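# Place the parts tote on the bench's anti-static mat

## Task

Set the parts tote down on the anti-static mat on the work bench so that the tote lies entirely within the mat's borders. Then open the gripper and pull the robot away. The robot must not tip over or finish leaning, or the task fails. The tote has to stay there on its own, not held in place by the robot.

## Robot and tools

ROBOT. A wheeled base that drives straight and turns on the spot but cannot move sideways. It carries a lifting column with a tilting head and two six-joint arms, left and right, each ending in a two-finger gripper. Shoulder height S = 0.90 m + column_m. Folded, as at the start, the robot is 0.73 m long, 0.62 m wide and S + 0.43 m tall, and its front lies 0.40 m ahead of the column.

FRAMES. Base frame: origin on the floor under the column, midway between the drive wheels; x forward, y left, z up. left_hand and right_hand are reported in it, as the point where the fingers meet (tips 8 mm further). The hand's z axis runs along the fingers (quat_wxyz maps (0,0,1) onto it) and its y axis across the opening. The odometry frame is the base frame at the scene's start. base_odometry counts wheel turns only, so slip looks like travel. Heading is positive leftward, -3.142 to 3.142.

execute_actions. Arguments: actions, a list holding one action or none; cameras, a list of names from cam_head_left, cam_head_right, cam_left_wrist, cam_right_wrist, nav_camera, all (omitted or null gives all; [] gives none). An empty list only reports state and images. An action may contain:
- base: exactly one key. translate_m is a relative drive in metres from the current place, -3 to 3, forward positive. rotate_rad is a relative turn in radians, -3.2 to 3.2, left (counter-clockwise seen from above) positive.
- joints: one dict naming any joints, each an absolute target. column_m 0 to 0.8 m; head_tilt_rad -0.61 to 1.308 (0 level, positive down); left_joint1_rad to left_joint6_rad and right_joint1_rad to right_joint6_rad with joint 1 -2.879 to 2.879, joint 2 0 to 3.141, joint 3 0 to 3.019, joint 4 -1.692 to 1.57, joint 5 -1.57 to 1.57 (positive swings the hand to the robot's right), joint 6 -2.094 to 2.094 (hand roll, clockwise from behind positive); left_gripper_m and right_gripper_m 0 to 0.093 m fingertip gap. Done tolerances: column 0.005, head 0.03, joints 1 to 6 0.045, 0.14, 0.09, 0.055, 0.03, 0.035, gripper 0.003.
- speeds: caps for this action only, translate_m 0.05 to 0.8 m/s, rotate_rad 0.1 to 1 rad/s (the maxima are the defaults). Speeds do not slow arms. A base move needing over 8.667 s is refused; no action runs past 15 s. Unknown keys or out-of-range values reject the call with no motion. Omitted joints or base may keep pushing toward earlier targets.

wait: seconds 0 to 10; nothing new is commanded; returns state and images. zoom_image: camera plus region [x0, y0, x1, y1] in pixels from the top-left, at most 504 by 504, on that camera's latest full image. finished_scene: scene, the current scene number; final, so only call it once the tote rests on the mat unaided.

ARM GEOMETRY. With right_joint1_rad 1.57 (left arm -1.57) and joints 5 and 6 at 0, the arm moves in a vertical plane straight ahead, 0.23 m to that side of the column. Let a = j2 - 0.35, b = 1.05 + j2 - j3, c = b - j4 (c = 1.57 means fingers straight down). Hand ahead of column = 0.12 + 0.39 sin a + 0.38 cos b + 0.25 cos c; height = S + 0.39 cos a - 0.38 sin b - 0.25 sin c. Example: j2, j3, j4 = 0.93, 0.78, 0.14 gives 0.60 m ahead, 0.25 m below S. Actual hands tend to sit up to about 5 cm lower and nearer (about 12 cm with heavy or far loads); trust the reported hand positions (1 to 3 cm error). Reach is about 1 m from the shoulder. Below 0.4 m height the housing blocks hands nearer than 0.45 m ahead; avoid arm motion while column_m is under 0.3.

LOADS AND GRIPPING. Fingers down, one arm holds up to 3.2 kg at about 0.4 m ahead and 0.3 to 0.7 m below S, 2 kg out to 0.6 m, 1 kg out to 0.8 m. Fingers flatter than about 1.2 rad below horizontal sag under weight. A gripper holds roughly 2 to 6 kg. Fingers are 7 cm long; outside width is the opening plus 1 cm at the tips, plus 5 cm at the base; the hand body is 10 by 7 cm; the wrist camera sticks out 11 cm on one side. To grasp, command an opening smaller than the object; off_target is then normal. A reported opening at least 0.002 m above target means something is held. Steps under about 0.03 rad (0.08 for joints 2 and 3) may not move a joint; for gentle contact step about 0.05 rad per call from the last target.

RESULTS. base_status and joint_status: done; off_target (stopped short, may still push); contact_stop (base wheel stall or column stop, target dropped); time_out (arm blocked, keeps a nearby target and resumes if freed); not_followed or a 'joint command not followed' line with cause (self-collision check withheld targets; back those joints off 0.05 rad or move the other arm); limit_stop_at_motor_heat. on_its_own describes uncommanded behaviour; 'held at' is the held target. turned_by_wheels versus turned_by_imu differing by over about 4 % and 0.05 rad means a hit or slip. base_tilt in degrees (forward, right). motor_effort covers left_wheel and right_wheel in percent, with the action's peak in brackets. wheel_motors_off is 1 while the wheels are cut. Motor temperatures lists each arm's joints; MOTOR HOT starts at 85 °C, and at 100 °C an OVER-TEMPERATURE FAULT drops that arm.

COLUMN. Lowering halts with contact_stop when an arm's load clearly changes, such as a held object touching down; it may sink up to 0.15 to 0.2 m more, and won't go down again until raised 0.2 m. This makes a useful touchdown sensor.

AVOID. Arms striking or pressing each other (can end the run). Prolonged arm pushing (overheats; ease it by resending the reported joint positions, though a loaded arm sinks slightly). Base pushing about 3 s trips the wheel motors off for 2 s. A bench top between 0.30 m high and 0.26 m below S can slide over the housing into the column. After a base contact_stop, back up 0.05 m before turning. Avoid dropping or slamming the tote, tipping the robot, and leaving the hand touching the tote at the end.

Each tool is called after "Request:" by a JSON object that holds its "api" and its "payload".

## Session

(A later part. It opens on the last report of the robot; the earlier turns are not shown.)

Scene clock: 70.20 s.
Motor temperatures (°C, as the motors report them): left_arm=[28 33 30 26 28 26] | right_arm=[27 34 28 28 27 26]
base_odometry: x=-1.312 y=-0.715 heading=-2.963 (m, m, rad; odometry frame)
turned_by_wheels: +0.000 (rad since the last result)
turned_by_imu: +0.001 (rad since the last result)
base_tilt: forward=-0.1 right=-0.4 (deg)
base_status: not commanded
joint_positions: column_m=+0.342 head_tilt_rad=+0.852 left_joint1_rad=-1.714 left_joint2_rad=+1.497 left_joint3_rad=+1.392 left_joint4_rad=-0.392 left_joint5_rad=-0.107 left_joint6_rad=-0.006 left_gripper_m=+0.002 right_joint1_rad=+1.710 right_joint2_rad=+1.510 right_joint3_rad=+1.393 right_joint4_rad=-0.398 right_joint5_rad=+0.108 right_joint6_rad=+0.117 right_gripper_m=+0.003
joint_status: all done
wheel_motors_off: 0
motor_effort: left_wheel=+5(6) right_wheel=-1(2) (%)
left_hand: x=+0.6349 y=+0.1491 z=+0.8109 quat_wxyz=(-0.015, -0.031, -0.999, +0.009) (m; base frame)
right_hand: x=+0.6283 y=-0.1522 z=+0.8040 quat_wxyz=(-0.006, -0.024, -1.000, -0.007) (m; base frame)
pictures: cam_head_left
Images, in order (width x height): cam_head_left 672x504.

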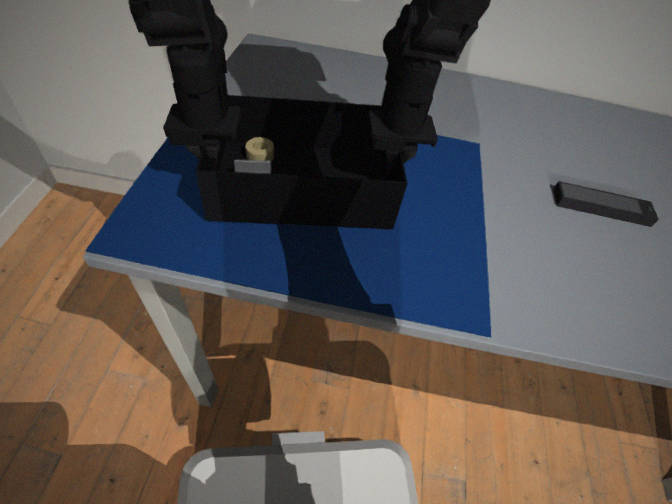

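Request:
{"api": "execute_actions", "payload": {"actions": [{"joints":{"column_m":0.335}}], "cameras": []}}

Request:
{"api": "execute_actions", "payload": {"actions": [{"joints":{"left_gripper_m":0.035,"right_gripper_m":0.05}}], "cameras": []}}

Request:
{"api": "execute_actions", "payload": {"actions": [{"joints":{"column_m":0.44}}], "cameras": []}}

Request:
{"api": "execute_actions", "payload": {"actions": [{"base":{"translate_m":-0.6},"joints":{"head_tilt_rad":0.6}}], "cameras": ["cam_head_left"]}}

Scene clock: 76.43 s.
Motor temperatures (°C, as the motors report them): left_arm=[28 33 30 26 28 26] | right_arm=[27 35 28 28 27 26]
base_odometry: x=-1.312 y=-0.715 heading=-2.963 (m, m, rad; odometry frame)
turned_by_wheels: +0.000 (rad since the last result)
turned_by_imu: +0.001 (rad since the last result)
base_tilt: forward=-0.4 right=-0.4 (deg)
base_status: not commanded
joint_positions: column_m=+0.335 head_tilt_rad=+0.852 left_joint1_rad=-1.714 left_joint2_rad=+1.492 left_joint3_rad=+1.392 left_joint4_rad=-0.400 left_joint5_rad=-0.107 left_joint6_rad=-0.006 left_gripper_m=+0.002 right_joint1_rad=+1.711 right_joint2_rad=+1.499 right_joint3_rad=+1.387 right_joint4_rad=-0.402 right_joint5_rad=+0.108 right_joint6_rad=+0.117 right_gripper_m=+0.003
joint_status: all done
wheel_motors_off: 0
motor_effort: left_wheel=+9(9) right_wheel=+0(1) (%)
left_hand: x=+0.6351 y=+0.1494 z=+0.8064 quat_wxyz=(-0.013, -0.031, -0.999, +0.009) (m; base frame)
right_hand: x=+0.6292 y=-0.1525 z=+0.8020 quat_wxyz=(-0.007, -0.024, -1.000, -0.007) (m; base frame)
pictures: none
No camera images: the call's "cameras" was empty. Leave "cameras" out to get every camera's image.

Scene clock: 77.10 s.
Motor temperatures (°C, as the motors report them): left_arm=[28 33 30 26 28 26] | right_arm=[27 35 28 28 27 26]
base_odometry: x=-1.312 y=-0.715 heading=-2.963 (m, m, rad; odometry frame)
turned_by_wheels: +0.000 (rad since the last result)
turned_by_imu: +0.000 (rad since the last result)
base_tilt: forward=-0.3 right=-0.4 (deg)
base_status: not commanded
joint_positions: column_m=+0.335 head_tilt_rad=+0.852 left_joint1_rad=-1.714 left_joint2_rad=+1.492 left_joint3_rad=+1.392 left_joint4_rad=-0.398 left_joint5_rad=-0.103 left_joint6_rad=-0.006 left_gripper_m=+0.035 right_joint1_rad=+1.711 right_joint2_rad=+1.499 right_joint3_rad=+1.387 right_joint4_rad=-0.402 right_joint5_rad=+0.103 right_joint6_rad=+0.117 right_gripper_m=+0.050
joint_status: all done
wheel_motors_off: 0
motor_effort: left_wheel=+7(10) right_wheel=-2(5) (%)
left_hand: x=+0.6356 y=+0.1487 z=+0.8066 quat_wxyz=(-0.014, -0.031, -0.999, +0.011) (m; base frame)
right_hand: x=+0.6291 y=-0.1515 z=+0.8020 quat_wxyz=(-0.006, -0.024, -1.000, -0.010) (m; base frame)
pictures: none
No camera images: the call's "cameras" was empty. Leave "cameras" out to get every camera's image.

Scene clock: 79.07 s.
Motor temperatures (°C, as the motors report them): left_arm=[28 34 30 26 28 26] | right_arm=[27 35 28 28 27 26]
base_odometry: x=-1.312 y=-0.715 heading=-2.963 (m, m, rad; odometry frame)
turned_by_wheels: +0.000 (rad since the last result)
turned_by_imu: +0.000 (rad since the last result)
base_tilt: forward=-0.2 right=-0.5 (deg)
base_status: not commanded
joint_positions: column_m=+0.440 head_tilt_rad=+0.852 left_joint1_rad=-1.714 left_joint2_rad=+1.492 left_joint3_rad=+1.392 left_joint4_rad=-0.398 left_joint5_rad=-0.103 left_joint6_rad=-0.006 left_gripper_m=+0.035 right_joint1_rad=+1.711 right_joint2_rad=+1.499 right_joint3_rad=+1.387 right_joint4_rad=-0.402 right_joint5_rad=+0.103 right_joint6_rad=+0.117 right_gripper_m=+0.050
joint_status: all done
wheel_motors_off: 0
motor_effort: left_wheel=+7(7) right_wheel=-2(2) (%)
left_hand: x=+0.6356 y=+0.1487 z=+0.9114 quat_wxyz=(-0.014, -0.031, -0.999, +0.011) (m; base frame)
right_hand: x=+0.6291 y=-0.1515 z=+0.9068 quat_wxyz=(-0.006, -0.024, -1.000, -0.010) (m; base frame)
pictures: none
No camera images: the call's "cameras" was empty. Leave "cameras" out to get every camera's image.

Scene clock: 81.77 s.
Motor temperatures (°C, as the motors report them): left_arm=[28 34 30 26 28 26] | right_arm=[27 35 28 28 27 26]
base_odometry: x=-0.722 y=-0.608 heading=-2.963 (m, m, rad; odometry frame)
turned_by_wheels: +0.000 (rad since the last result)
turned_by_imu: -0.001 (rad since the last result)
base_tilt: forward=-0.5 right=-0.3 (deg)
base_status: done
joint_positions: column_m=+0.440 head_tilt_rad=+0.617 left_joint1_rad=-1.714 left_joint2_rad=+1.492 left_joint3_rad=+1.391 left_joint4_rad=-0.397 left_joint5_rad=-0.103 left_joint6_rad=-0.006 left_gripper_m=+0.035 right_joint1_rad=+1.711 right_joint2_rad=+1.499 right_joint3_rad=+1.388 right_joint4_rad=-0.402 right_joint5_rad=+0.102 right_joint6_rad=+0.117 right_gripper_m=+0.050
joint_status: all done
wheel_motors_off: 0
motor_effort: left_wheel=+0(54) right_wheel=+0(81) (%)
left_hand: x=+0.6352 y=+0.1488 z=+0.9113 quat_wxyz=(-0.014, -0.031, -0.999, +0.011) (m; base frame)
right_hand: x=+0.6293 y=-0.1514 z=+0.9069 quat_wxyz=(-0.007, -0.024, -1.000, -0.010) (m; base frame)
pictures: cam_head_left
Images, in order (width x height): cam_head_left 672x504.

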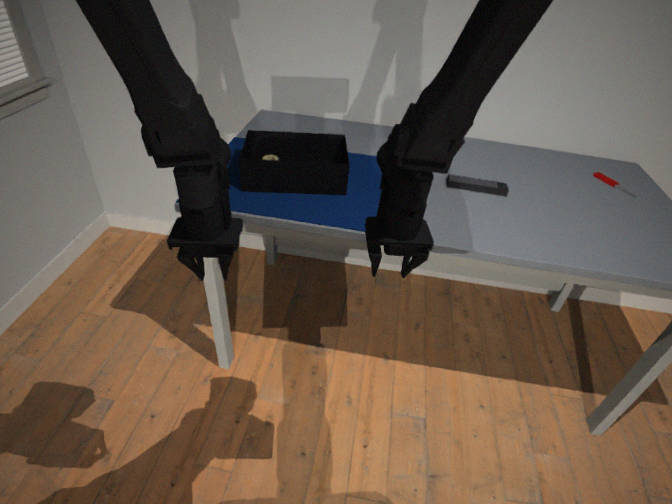

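Request:
{"api": "finished_scene", "payload": {"scene": 2}}

The scene is finished: the task was done.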